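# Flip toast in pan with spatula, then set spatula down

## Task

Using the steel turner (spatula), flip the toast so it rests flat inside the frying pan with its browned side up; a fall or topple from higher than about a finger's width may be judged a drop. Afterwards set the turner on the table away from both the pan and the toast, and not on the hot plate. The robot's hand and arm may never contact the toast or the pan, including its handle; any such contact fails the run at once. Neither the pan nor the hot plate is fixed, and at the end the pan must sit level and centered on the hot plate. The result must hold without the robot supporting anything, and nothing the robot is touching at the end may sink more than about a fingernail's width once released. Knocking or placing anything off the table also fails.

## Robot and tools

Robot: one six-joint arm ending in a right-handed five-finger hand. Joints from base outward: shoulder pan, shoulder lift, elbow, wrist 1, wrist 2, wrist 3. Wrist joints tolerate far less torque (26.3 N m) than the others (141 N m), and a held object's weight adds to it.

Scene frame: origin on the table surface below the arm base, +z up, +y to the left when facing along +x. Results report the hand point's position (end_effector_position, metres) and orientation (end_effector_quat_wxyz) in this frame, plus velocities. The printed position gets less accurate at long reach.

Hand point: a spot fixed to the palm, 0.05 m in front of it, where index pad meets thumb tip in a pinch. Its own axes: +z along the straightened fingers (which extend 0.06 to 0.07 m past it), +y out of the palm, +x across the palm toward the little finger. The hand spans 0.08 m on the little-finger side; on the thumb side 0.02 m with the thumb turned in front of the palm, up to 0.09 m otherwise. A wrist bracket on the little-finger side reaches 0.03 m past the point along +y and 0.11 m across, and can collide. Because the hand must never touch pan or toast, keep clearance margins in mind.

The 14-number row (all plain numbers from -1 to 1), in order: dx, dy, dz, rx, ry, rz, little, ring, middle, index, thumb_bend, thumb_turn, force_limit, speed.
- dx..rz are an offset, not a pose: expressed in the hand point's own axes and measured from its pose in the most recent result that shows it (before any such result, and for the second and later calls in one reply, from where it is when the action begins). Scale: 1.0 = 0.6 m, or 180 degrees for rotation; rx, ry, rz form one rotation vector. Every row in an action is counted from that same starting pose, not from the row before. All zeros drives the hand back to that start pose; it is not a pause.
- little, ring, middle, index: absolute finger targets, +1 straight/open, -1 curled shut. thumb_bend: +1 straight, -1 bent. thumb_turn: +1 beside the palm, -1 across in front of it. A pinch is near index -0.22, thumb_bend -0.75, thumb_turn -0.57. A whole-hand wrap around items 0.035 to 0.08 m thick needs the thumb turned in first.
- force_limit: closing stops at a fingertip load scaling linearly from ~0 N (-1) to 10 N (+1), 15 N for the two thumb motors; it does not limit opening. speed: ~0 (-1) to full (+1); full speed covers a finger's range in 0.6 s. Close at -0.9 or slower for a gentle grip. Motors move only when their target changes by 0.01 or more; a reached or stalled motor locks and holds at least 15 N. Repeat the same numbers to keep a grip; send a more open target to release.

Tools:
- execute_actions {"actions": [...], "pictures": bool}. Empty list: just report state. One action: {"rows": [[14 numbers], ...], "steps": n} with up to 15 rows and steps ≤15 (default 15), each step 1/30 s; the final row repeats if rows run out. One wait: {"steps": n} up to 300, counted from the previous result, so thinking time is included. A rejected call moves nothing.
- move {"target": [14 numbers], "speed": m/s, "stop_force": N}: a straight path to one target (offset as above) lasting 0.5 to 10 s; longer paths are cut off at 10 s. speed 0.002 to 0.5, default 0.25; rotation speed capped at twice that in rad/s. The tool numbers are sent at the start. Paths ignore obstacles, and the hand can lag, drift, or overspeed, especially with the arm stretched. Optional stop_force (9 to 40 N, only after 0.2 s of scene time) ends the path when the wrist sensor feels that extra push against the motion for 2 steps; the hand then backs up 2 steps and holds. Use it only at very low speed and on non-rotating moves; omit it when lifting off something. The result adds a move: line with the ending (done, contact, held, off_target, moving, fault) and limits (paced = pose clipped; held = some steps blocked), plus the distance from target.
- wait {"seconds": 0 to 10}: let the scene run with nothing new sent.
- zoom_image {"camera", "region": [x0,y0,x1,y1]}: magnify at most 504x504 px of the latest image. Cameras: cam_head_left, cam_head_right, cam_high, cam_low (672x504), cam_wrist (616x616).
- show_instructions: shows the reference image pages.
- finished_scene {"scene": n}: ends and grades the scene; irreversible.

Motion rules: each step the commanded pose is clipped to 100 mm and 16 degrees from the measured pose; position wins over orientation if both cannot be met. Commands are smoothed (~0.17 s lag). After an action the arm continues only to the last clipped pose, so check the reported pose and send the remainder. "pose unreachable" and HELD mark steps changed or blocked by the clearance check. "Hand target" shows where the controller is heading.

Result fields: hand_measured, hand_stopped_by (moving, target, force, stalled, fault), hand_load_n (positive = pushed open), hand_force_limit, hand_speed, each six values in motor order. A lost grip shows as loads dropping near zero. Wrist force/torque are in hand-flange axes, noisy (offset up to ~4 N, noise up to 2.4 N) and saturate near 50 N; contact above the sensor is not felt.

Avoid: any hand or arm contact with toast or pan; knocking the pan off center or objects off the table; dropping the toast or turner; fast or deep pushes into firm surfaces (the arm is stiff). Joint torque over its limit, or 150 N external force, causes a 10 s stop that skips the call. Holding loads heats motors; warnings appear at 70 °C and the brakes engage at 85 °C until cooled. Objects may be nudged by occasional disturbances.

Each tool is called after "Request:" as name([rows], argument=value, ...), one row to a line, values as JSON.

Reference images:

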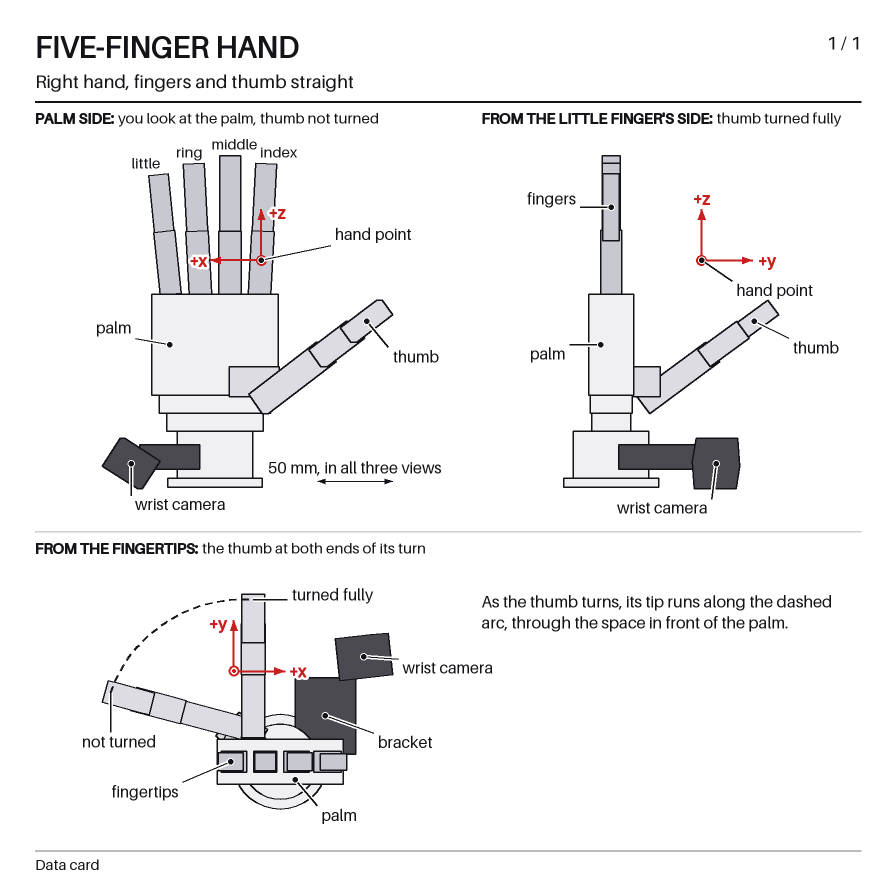

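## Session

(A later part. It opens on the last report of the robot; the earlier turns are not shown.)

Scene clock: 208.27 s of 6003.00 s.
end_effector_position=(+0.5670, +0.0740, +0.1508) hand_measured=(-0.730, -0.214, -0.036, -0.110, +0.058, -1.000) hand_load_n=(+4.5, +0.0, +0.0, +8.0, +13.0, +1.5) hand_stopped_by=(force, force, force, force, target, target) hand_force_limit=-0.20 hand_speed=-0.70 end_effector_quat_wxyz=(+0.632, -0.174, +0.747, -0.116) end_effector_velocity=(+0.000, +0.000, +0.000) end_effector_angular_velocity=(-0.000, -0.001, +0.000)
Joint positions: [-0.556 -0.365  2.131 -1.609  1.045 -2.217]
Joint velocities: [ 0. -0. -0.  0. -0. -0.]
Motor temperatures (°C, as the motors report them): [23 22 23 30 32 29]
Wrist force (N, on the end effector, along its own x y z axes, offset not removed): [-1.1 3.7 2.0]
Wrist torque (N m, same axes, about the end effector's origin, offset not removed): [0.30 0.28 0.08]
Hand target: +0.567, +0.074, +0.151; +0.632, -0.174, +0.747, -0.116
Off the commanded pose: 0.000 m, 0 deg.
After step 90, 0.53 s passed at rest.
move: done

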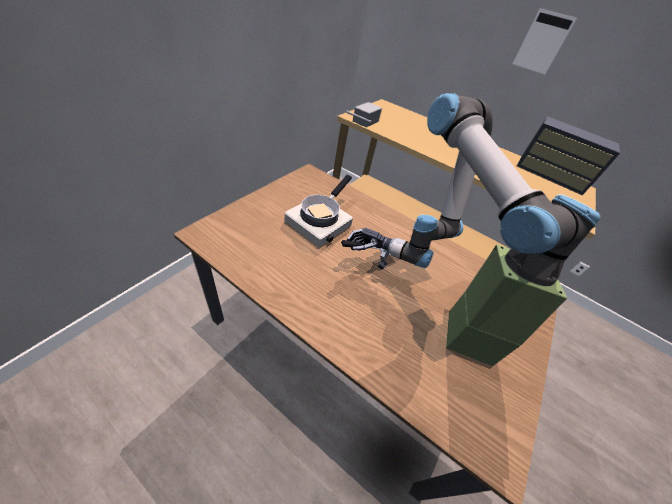

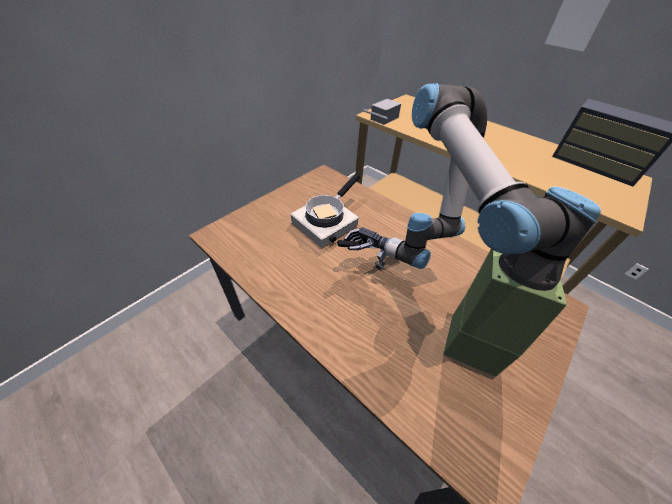

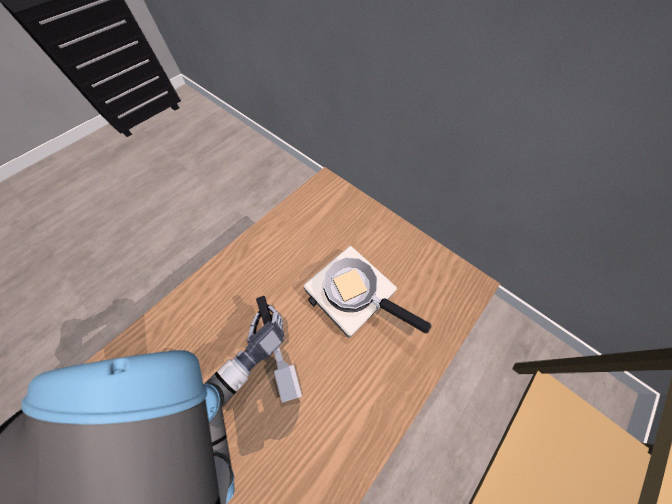

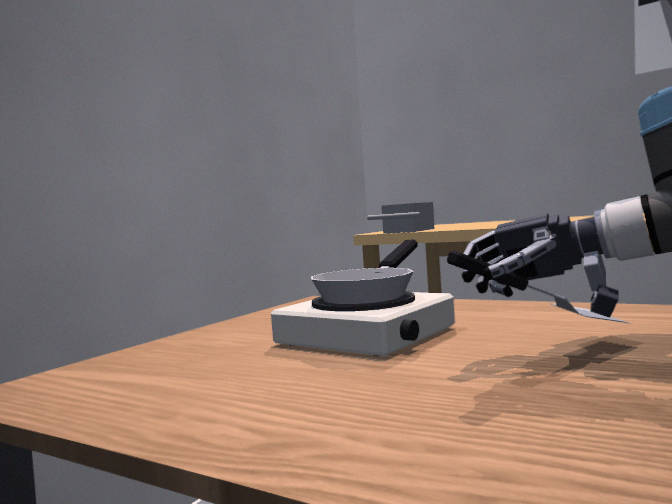

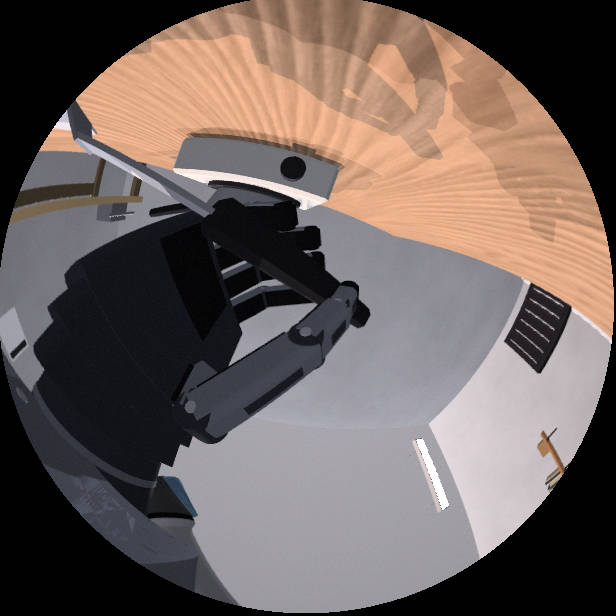

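Request:
move(target=[-0.05,-0.02,-0.04,0,0.08,-0.177,-1,-0.5,-0.4,-0.4,0.05,-1,-0.2,-0.8], speed=0.1)

Request:
move(target=[0,0,0,0,0,0,-1,-1,-1,0.4,0.05,-1,-0.2,-0.85])

Request:
zoom_image(camera="cam_low", region=[430, 130, 670, 330])

Scene clock: 221.10 s of 6003.00 s.
end_effector_position=(+0.5491, +0.0744, +0.1867) hand_measured=(-0.730, -0.332, -0.036, -0.110, +0.058, -1.000) hand_load_n=(+1.5, +5.0, +0.0, +6.5, +14.0, +2.0) hand_stopped_by=(force, force, force, force, target, target) hand_force_limit=-0.20 hand_speed=-0.80 end_effector_quat_wxyz=(+0.479, -0.355, +0.743, -0.305) end_effector_velocity=(-0.000, -0.000, +0.001) end_effector_angular_velocity=(-0.013, +0.005, -0.002)
Joint positions: [-0.364 -0.672  2.255 -1.284  1.431 -2.779]
Joint velocities: [ 0.007 -0.006 -0.     0.009  0.014 -0.01 ]
Motor temperatures (°C, as the motors report them): [23 22 23 30 32 29]
Wrist force (N, on the end effector, along its own x y z axes, offset not removed): [0.9 1.2 1.8]
Wrist torque (N m, same axes, about the end effector's origin, offset not removed): [-0.04 -0.03 0.11]
Hand target: +0.549, +0.074, +0.187; +0.478, -0.356, +0.743, -0.305
Off the commanded pose: 0.000 m, 0 deg.
After step 90, 6.40 s passed at rest.
move: done

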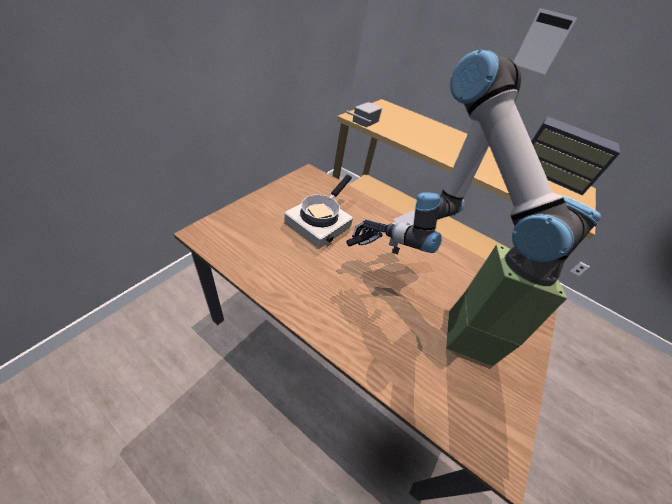

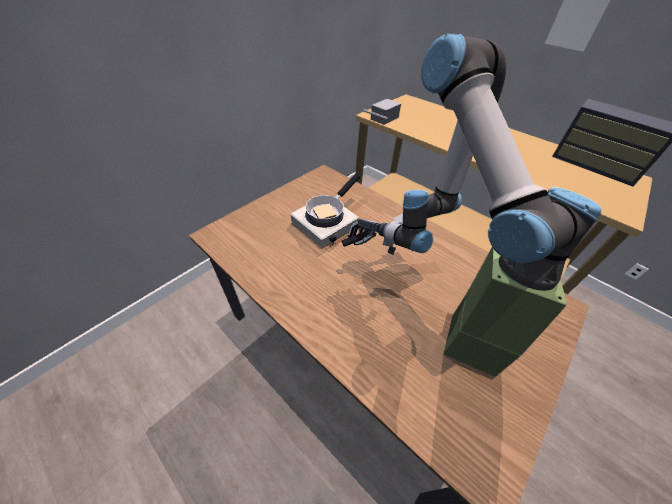

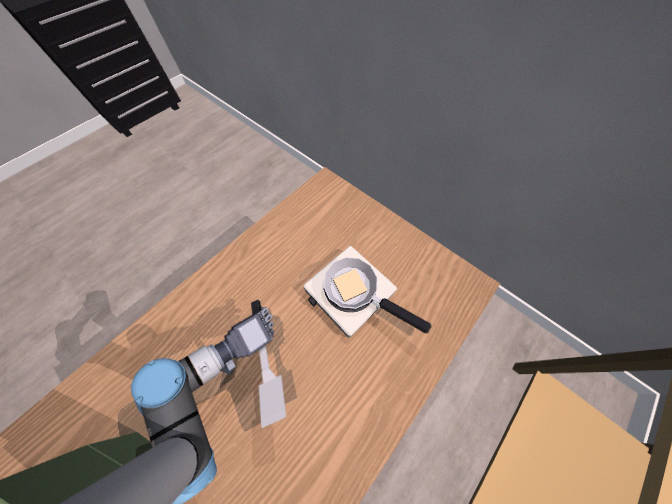

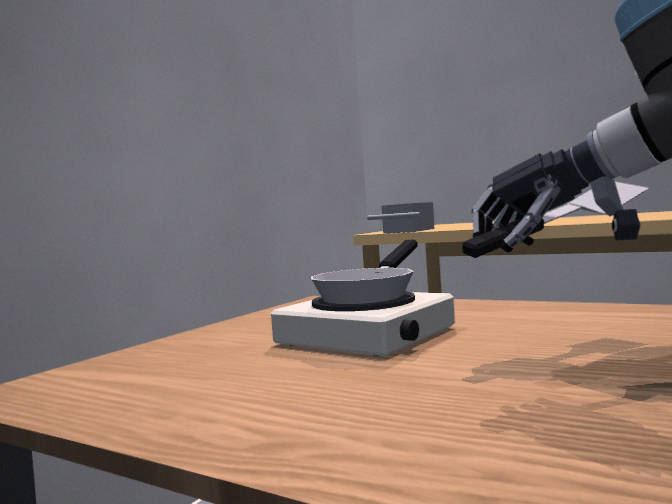

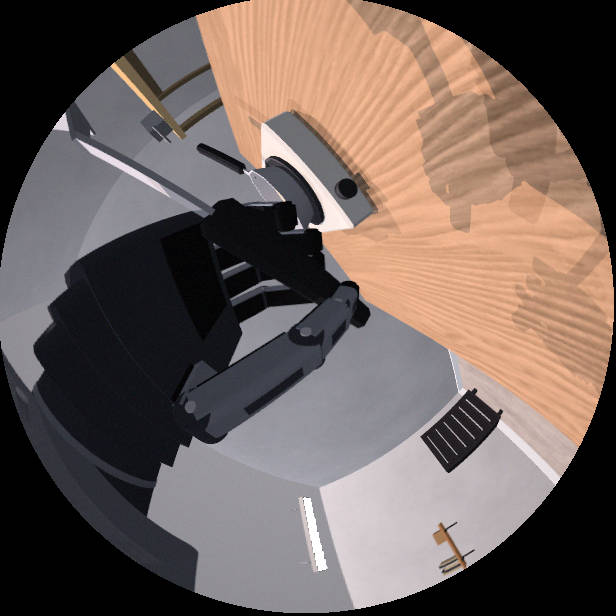

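Scene clock: 223.63 s of 6003.00 s.
end_effector_position=(+0.5491, +0.0744, +0.1867) hand_measured=(-0.728, -0.334, -0.600, +0.400, +0.052, -1.000) hand_load_n=(+0.5, +0.0, +4.0, +0.0, +3.0, +0.0) hand_stopped_by=(force, force, force, target, target, target) hand_force_limit=-0.20 hand_speed=-0.85 end_effector_quat_wxyz=(+0.479, -0.355, +0.743, -0.305) end_effector_velocity=(-0.000, +0.000, -0.000) end_effector_angular_velocity=(+0.000, +0.000, +0.001)
Joint positions: [-0.364 -0.672  2.255 -1.284  1.431 -2.779]
Joint velocities: [ 0.     0.    -0.     0.    -0.001 -0.   ]
Motor temperatures (°C, as the motors report them): [23 22 23 30 32 29]
Wrist force (N, on the end effector, along its own x y z axes, offset not removed): [-1.5 -2.6 2.3]
Wrist torque (N m, same axes, about the end effector's origin, offset not removed): [-0.76 0.18 -0.28]
Hand target: +0.549, +0.074, +0.187; +0.479, -0.355, +0.743, -0.305
Off the commanded pose: 0.000 m, 0 deg.
move: done

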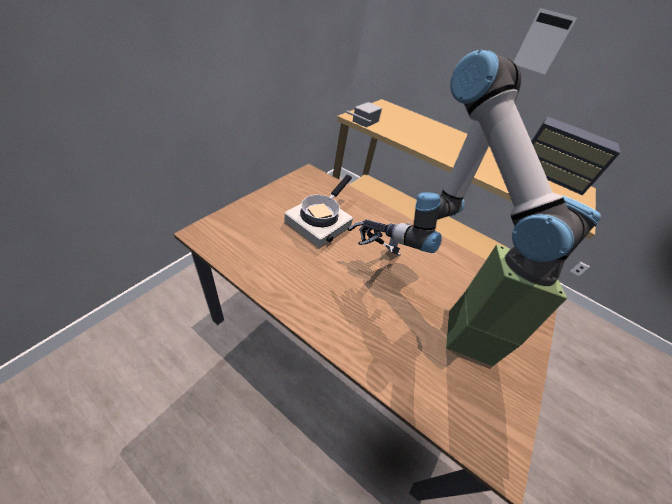

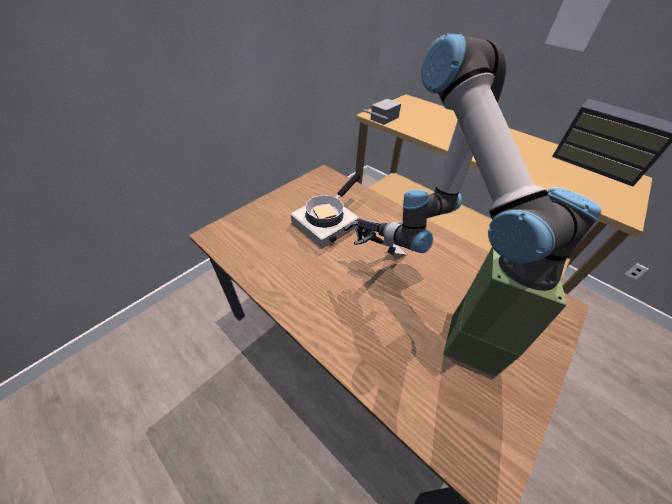

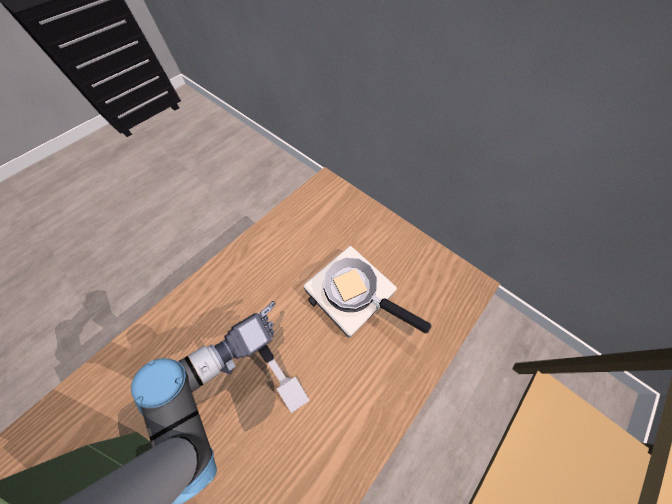

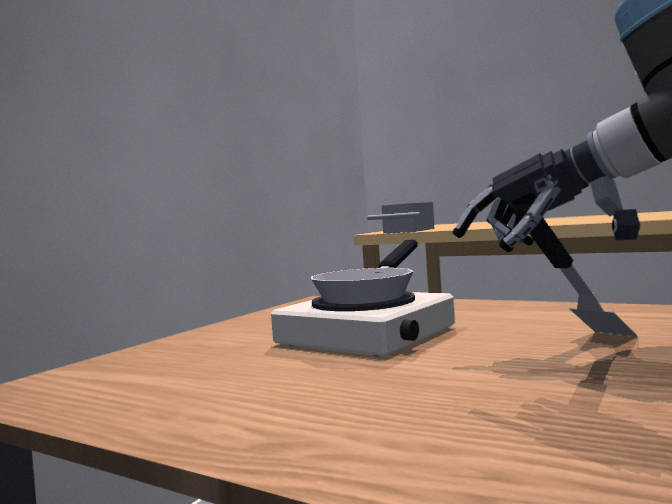

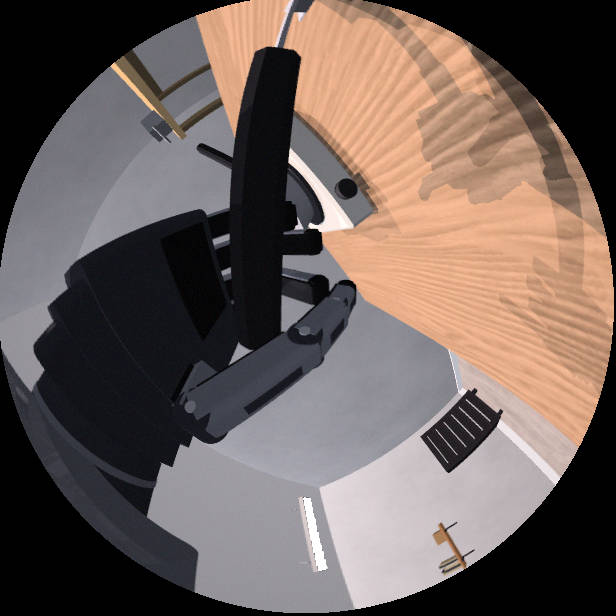

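Region (430, 130, 670, 330) of cam_low's 672x504 image, scaled by 2.100, with more detail than that image has.

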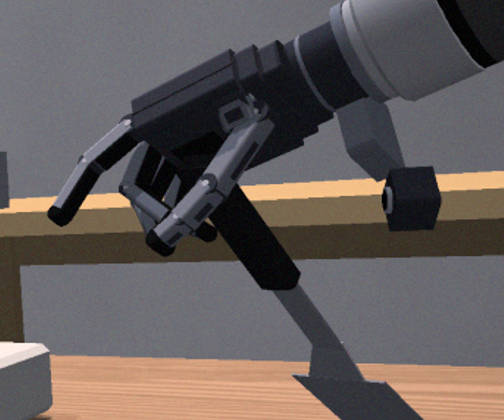

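Request:
move(target=[0.055,0.008,-0.025,0,0,0.04,-0.7,-0.6,-0.6,0.4,0.8,-1,-0.2,-0.7], speed=0.02)

Request:
zoom_image(camera="cam_low", region=[430, 150, 670, 350])

Scene clock: 233.20 s of 6003.00 s.
end_effector_position=(+0.5247, +0.0519, +0.1721) hand_measured=(-0.700, -0.600, -0.600, +0.400, +0.800, -1.000) hand_load_n=(+0.5, +0.0, +0.0, +0.0, +0.0, +0.0) hand_stopped_by=(target, target, target, target, target, target) hand_force_limit=-0.20 hand_speed=-0.70 end_effector_quat_wxyz=(+0.497, -0.308, +0.763, -0.274) end_effector_velocity=(-0.002, -0.002, -0.001) end_effector_angular_velocity=(+0.009, -0.002, -0.003)
Joint positions: [-0.495 -0.607  2.31  -1.396  1.306 -2.695]
Joint velocities: [-0.011  0.006  0.003 -0.009 -0.011  0.007]
Motor temperatures (°C, as the motors report them): [23 22 23 30 32 29]
Wrist force (N, on the end effector, along its own x y z axes, offset not removed): [-0.5 0.8 -0.1]
Wrist torque (N m, same axes, about the end effector's origin, offset not removed): [0.04 -0.12 -0.20]
Hand target: +0.524, +0.052, +0.172; +0.497, -0.308, +0.764, -0.274
Off the commanded pose: 0.000 m, 0 deg.
After step 90, 3.20 s passed at rest.
move: done

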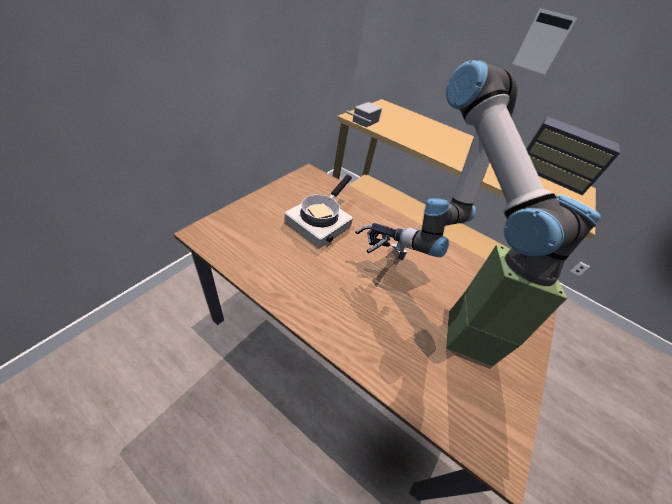

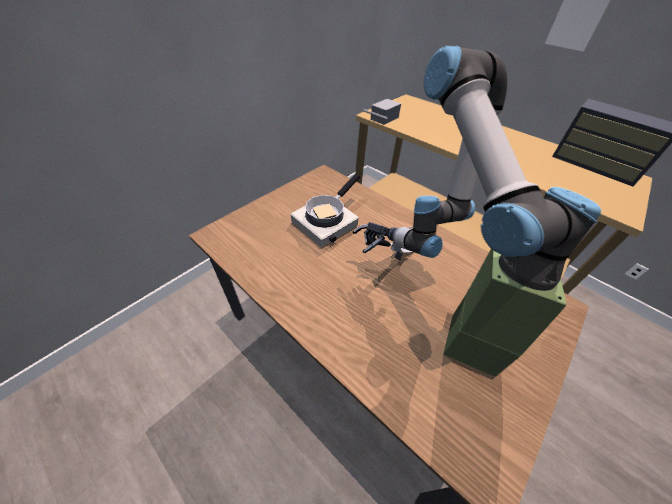

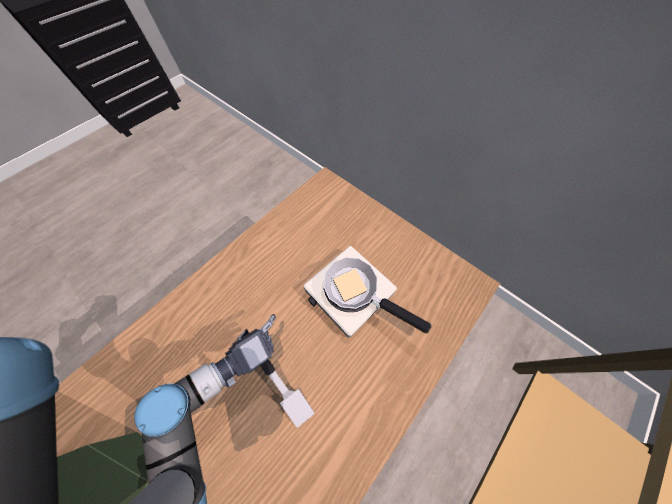

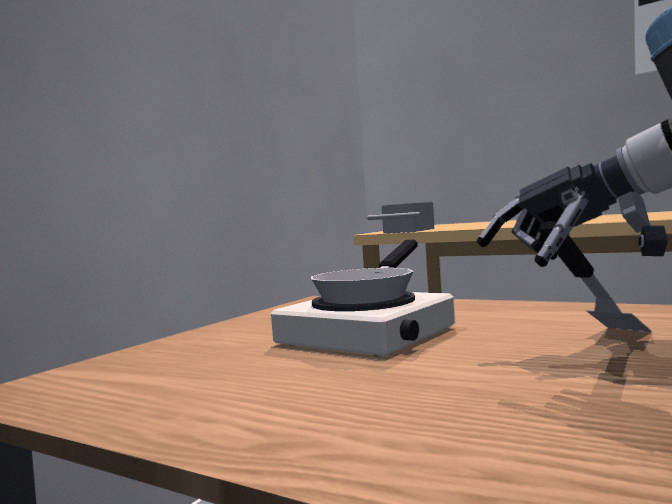

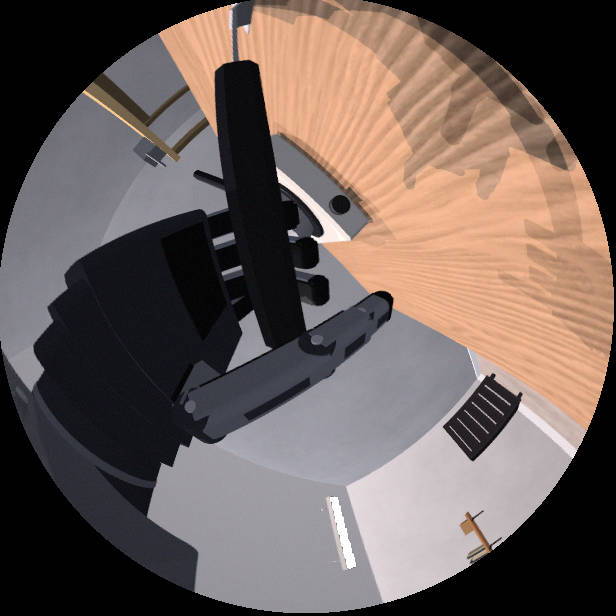

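Region (430, 150, 670, 350) of cam_low's 672x504 image, scaled by 2.100, with more detail than that image has.

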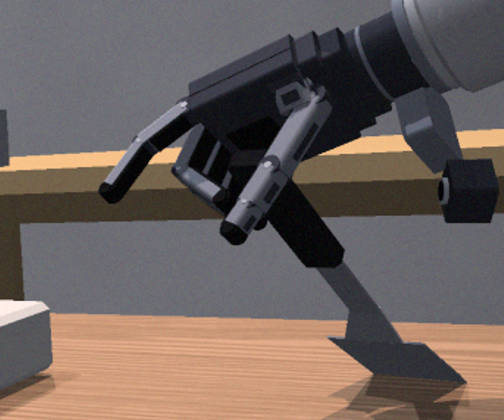

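Request:
move(target=[0,0,0,0,0,0,-1,-1,-1,0.4,0.8,-1,0.3,-0.85])

Request:
zoom_image(camera="cam_low", region=[430, 150, 670, 350])

Scene clock: 241.13 s of 6003.00 s.
end_effector_position=(+0.5247, +0.0519, +0.1721) hand_measured=(-1.000, -1.000, -1.000, +0.400, +0.800, -1.000) hand_load_n=(+0.5, +0.0, +0.0, +0.0, +0.0, +0.0) hand_stopped_by=(target, target, target, target, target, target) hand_force_limit=0.30 hand_speed=-0.85 end_effector_quat_wxyz=(+0.497, -0.308, +0.763, -0.274) end_effector_velocity=(-0.000, +0.000, +0.000) end_effector_angular_velocity=(-0.000, -0.000, +0.000)
Joint positions: [-0.495 -0.607  2.31  -1.396  1.306 -2.695]
Joint velocities: [ 0. -0.  0. -0.  0. -0.]
Motor temperatures (°C, as the motors report them): [23 22 23 30 32 29]
Wrist force (N, on the end effector, along its own x y z axes, offset not removed): [-1.2 3.6 3.3]
Wrist torque (N m, same axes, about the end effector's origin, offset not removed): [0.38 0.28 -0.04]
Hand target: +0.525, +0.052, +0.172; +0.497, -0.308, +0.763, -0.274
Off the commanded pose: 0.000 m, 0 deg.
After step 90, 3.07 s passed at rest.
move: done

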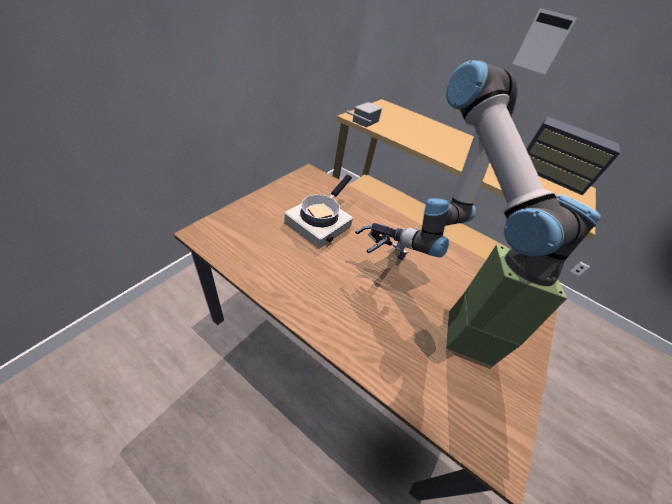

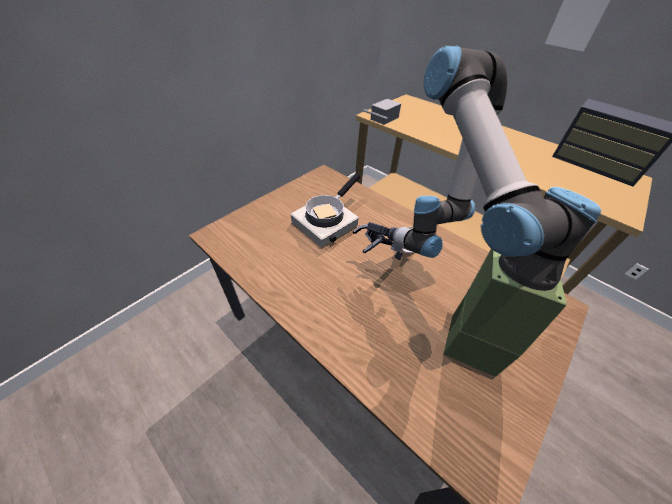

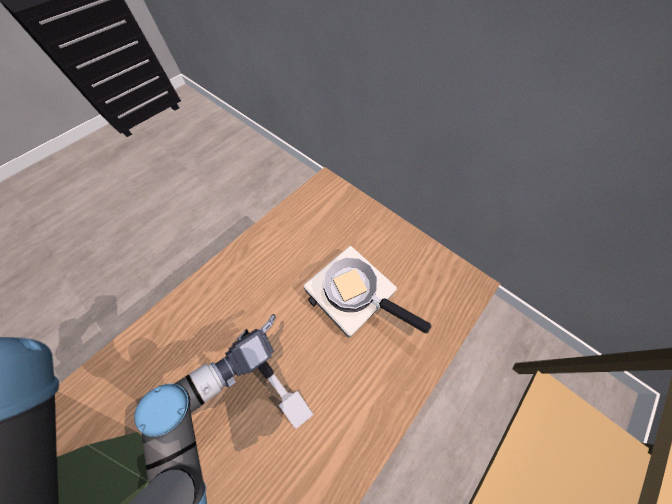

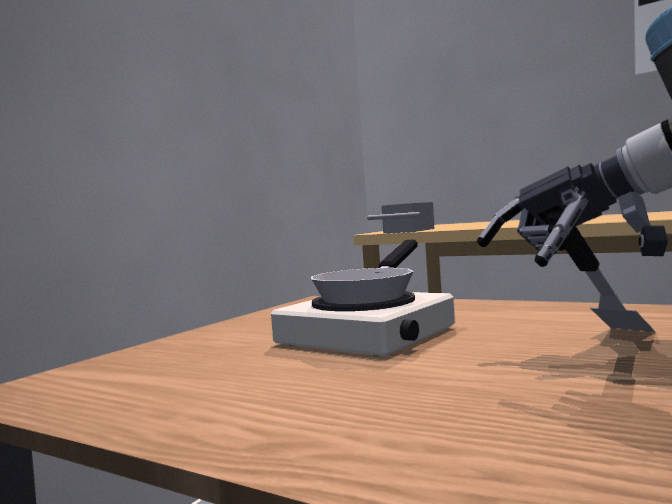

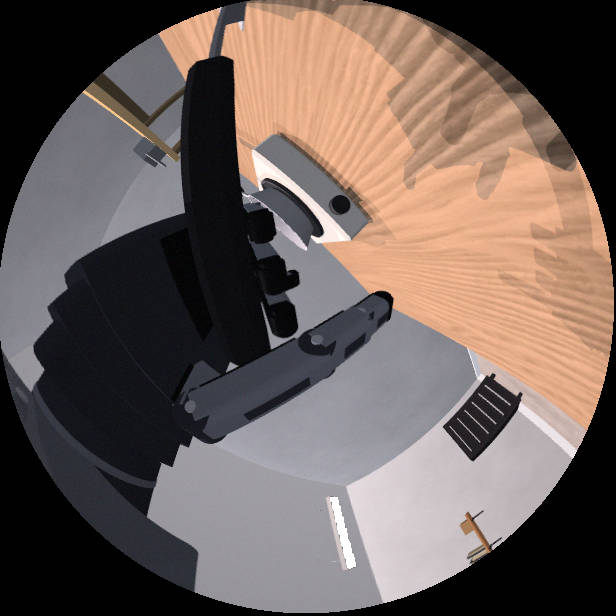

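Region (430, 150, 670, 350) of cam_low's 672x504 image, scaled by 2.100, with more detail than that image has.

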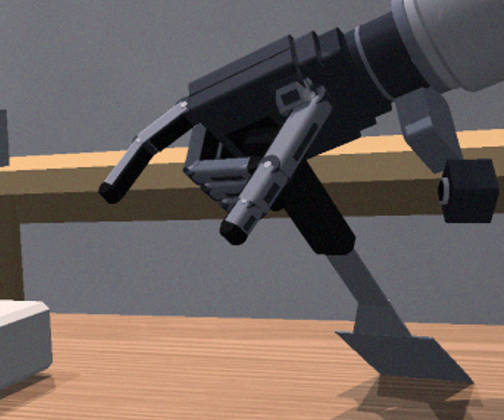

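Request:
move(target=[0,0.024,-0.037,-0.183,0,0,-0.75,-0.75,-0.75,0.4,0.8,-1,0.3,-0.9], speed=0.08)

Request:
zoom_image(camera="cam_low", region=[430, 150, 670, 350])

Scene clock: 272.13 s of 6003.00 s.
end_effector_position=(+0.5013, +0.0638, +0.1697) hand_measured=(-0.750, -0.750, -0.750, +0.400, +0.800, -1.000) hand_load_n=(+0.0, +0.0, +0.5, +0.0, +0.0, +0.0) hand_stopped_by=(target, target, target, target, target, target) hand_force_limit=0.30 hand_speed=-0.90 end_effector_quat_wxyz=(+0.389, -0.436, +0.810, -0.047) end_effector_velocity=(-0.001, +0.001, -0.000) end_effector_angular_velocity=(+0.005, +0.010, +0.009)
Joint positions: [-0.59  -0.704  2.015 -0.386  1.05  -2.99 ]
Joint velocities: [ 0.     0.003 -0.01   0.022 -0.003 -0.008]
Motor temperatures (°C, as the motors report them): [23 22 23 30 32 29]
Wrist force (N, on the end effector, along its own x y z axes, offset not removed): [0.0 2.4 5.6]
Wrist torque (N m, same axes, about the end effector's origin, offset not removed): [-0.03 -0.07 0.16]
Hand target: +0.501, +0.064, +0.170; +0.389, -0.436, +0.810, -0.047
Off the commanded pose: 0.000 m, 0 deg.
After step 90, 24.03 s passed at rest.
move: done

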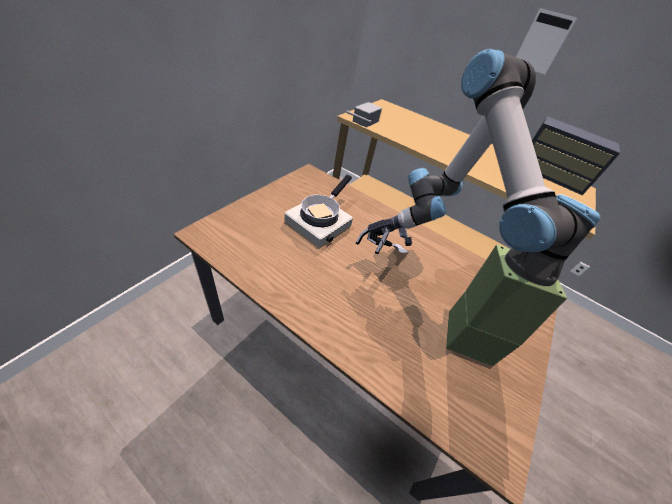

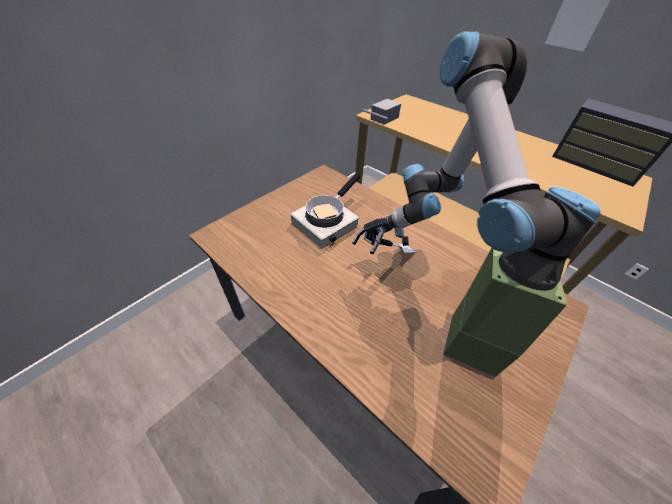

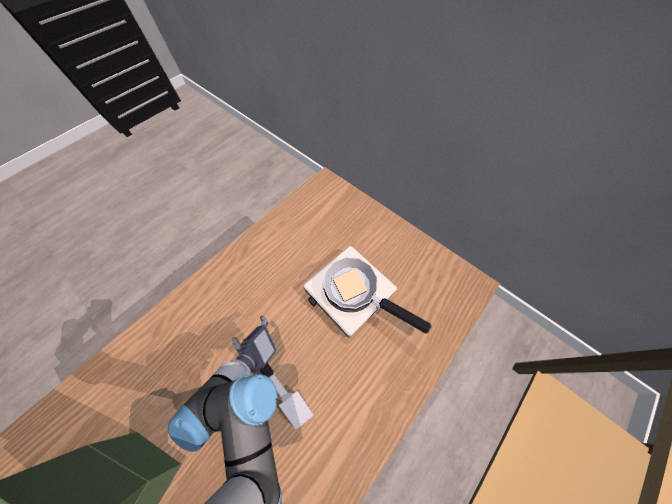

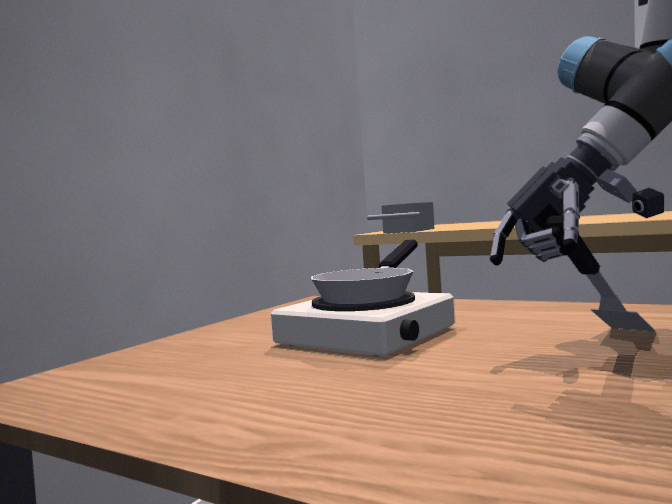

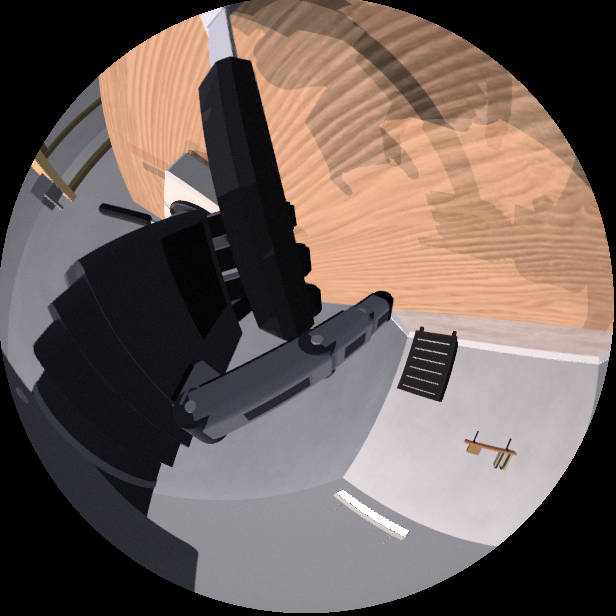

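Region (430, 150, 670, 350) of cam_low's 672x504 image, scaled by 2.100, with more detail than that image has.

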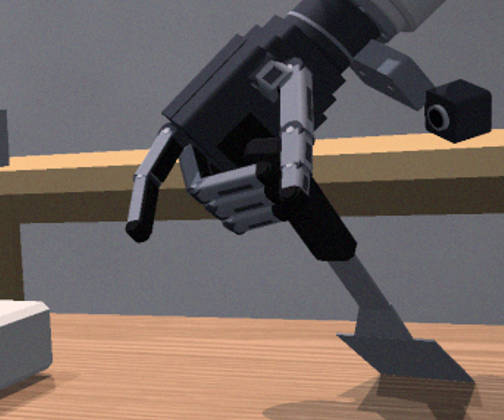

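Request:
move(target=[0,0,0,0,0,0,-0.75,-0.75,0.3,0.4,-1,-1,-0.4,-0.7])

Request:
zoom_image(camera="cam_low", region=[430, 150, 670, 350])

Scene clock: 282.80 s of 6003.00 s.
end_effector_position=(+0.5013, +0.0638, +0.1697) hand_measured=(-0.750, -0.750, +0.300, +0.400, -0.904, -1.000) hand_load_n=(+0.0, +0.5, +0.0, +0.0, +0.0, +0.0) hand_stopped_by=(target, target, target, target, moving, target) hand_force_limit=-0.40 hand_speed=-0.70 end_effector_quat_wxyz=(+0.389, -0.436, +0.810, -0.047) end_effector_velocity=(+0.000, -0.000, +0.000) end_effector_angular_velocity=(+0.000, -0.000, -0.001)
Joint positions: [-0.59  -0.704  2.015 -0.386  1.05  -2.99 ]
Joint velocities: [-0.    -0.    -0.    -0.    -0.     0.001]
Motor temperatures (°C, as the motors report them): [23 22 23 30 32 29]
Wrist force (N, on the end effector, along its own x y z axes, offset not removed): [-1.2 1.2 0.3]
Wrist torque (N m, same axes, about the end effector's origin, offset not removed): [0.32 0.29 -0.07]
Hand target: +0.501, +0.064, +0.170; +0.389, -0.436, +0.810, -0.047
Off the commanded pose: 0.000 m, 0 deg.
After step 90, 2.17 s passed at rest.
move: moving (no rest 5 s after the path's end)

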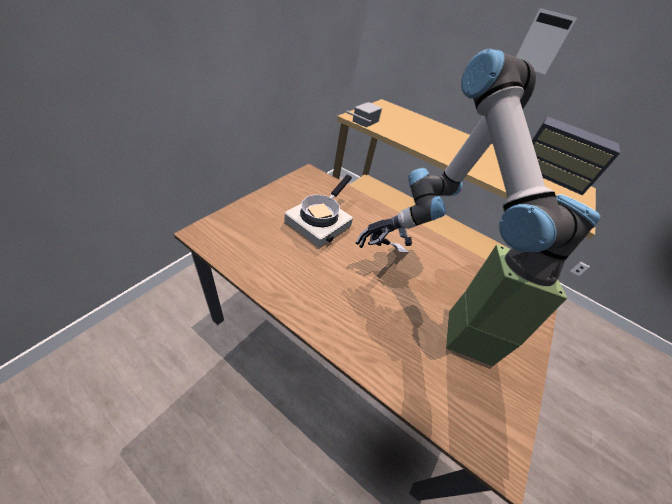

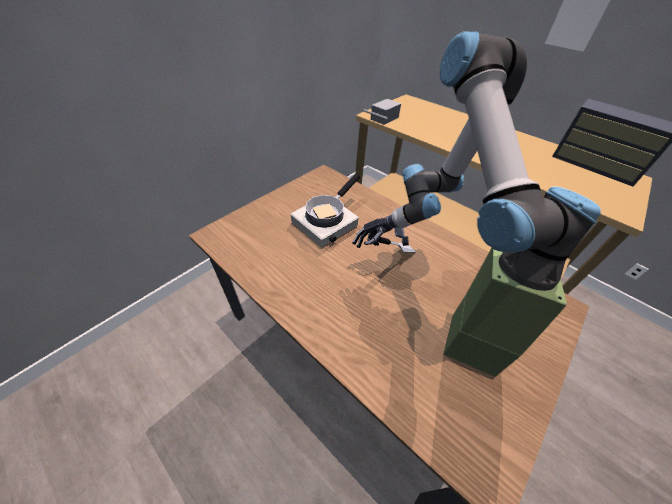

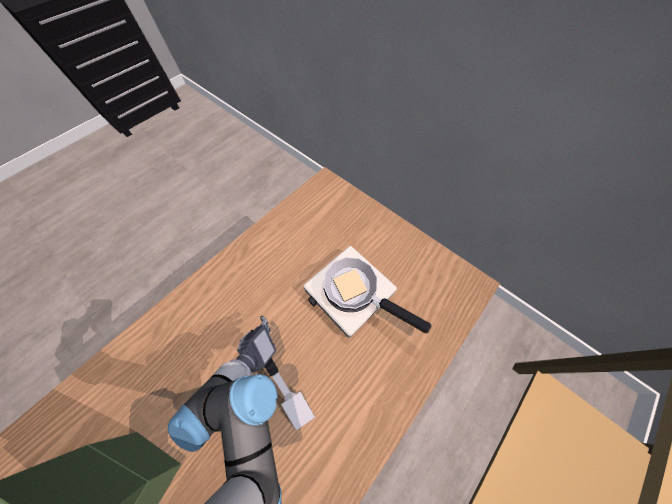

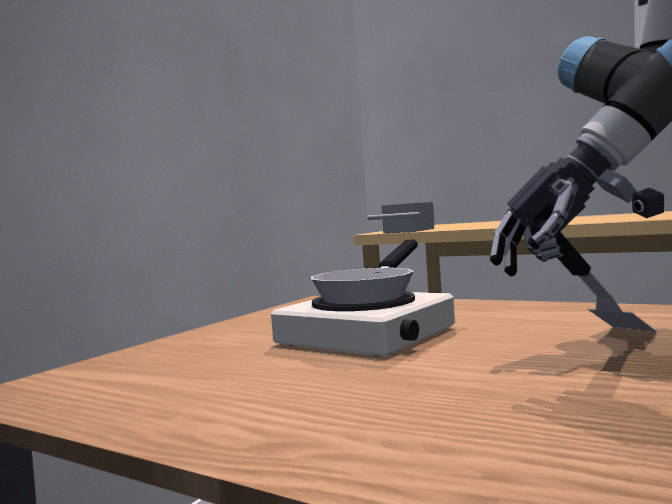

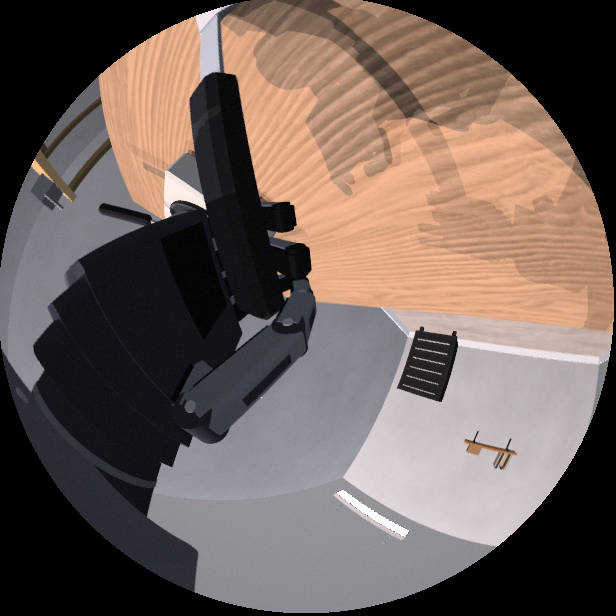

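Region (430, 150, 670, 350) of cam_low's 672x504 image, scaled by 2.100, with more detail than that image has.

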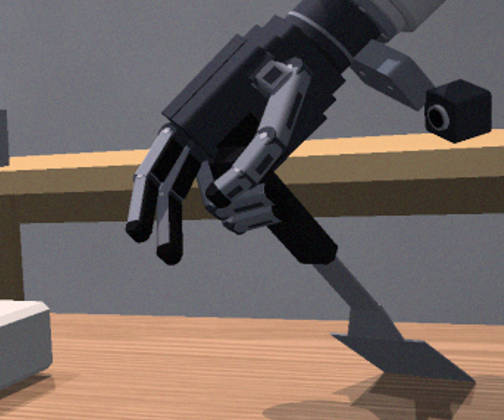

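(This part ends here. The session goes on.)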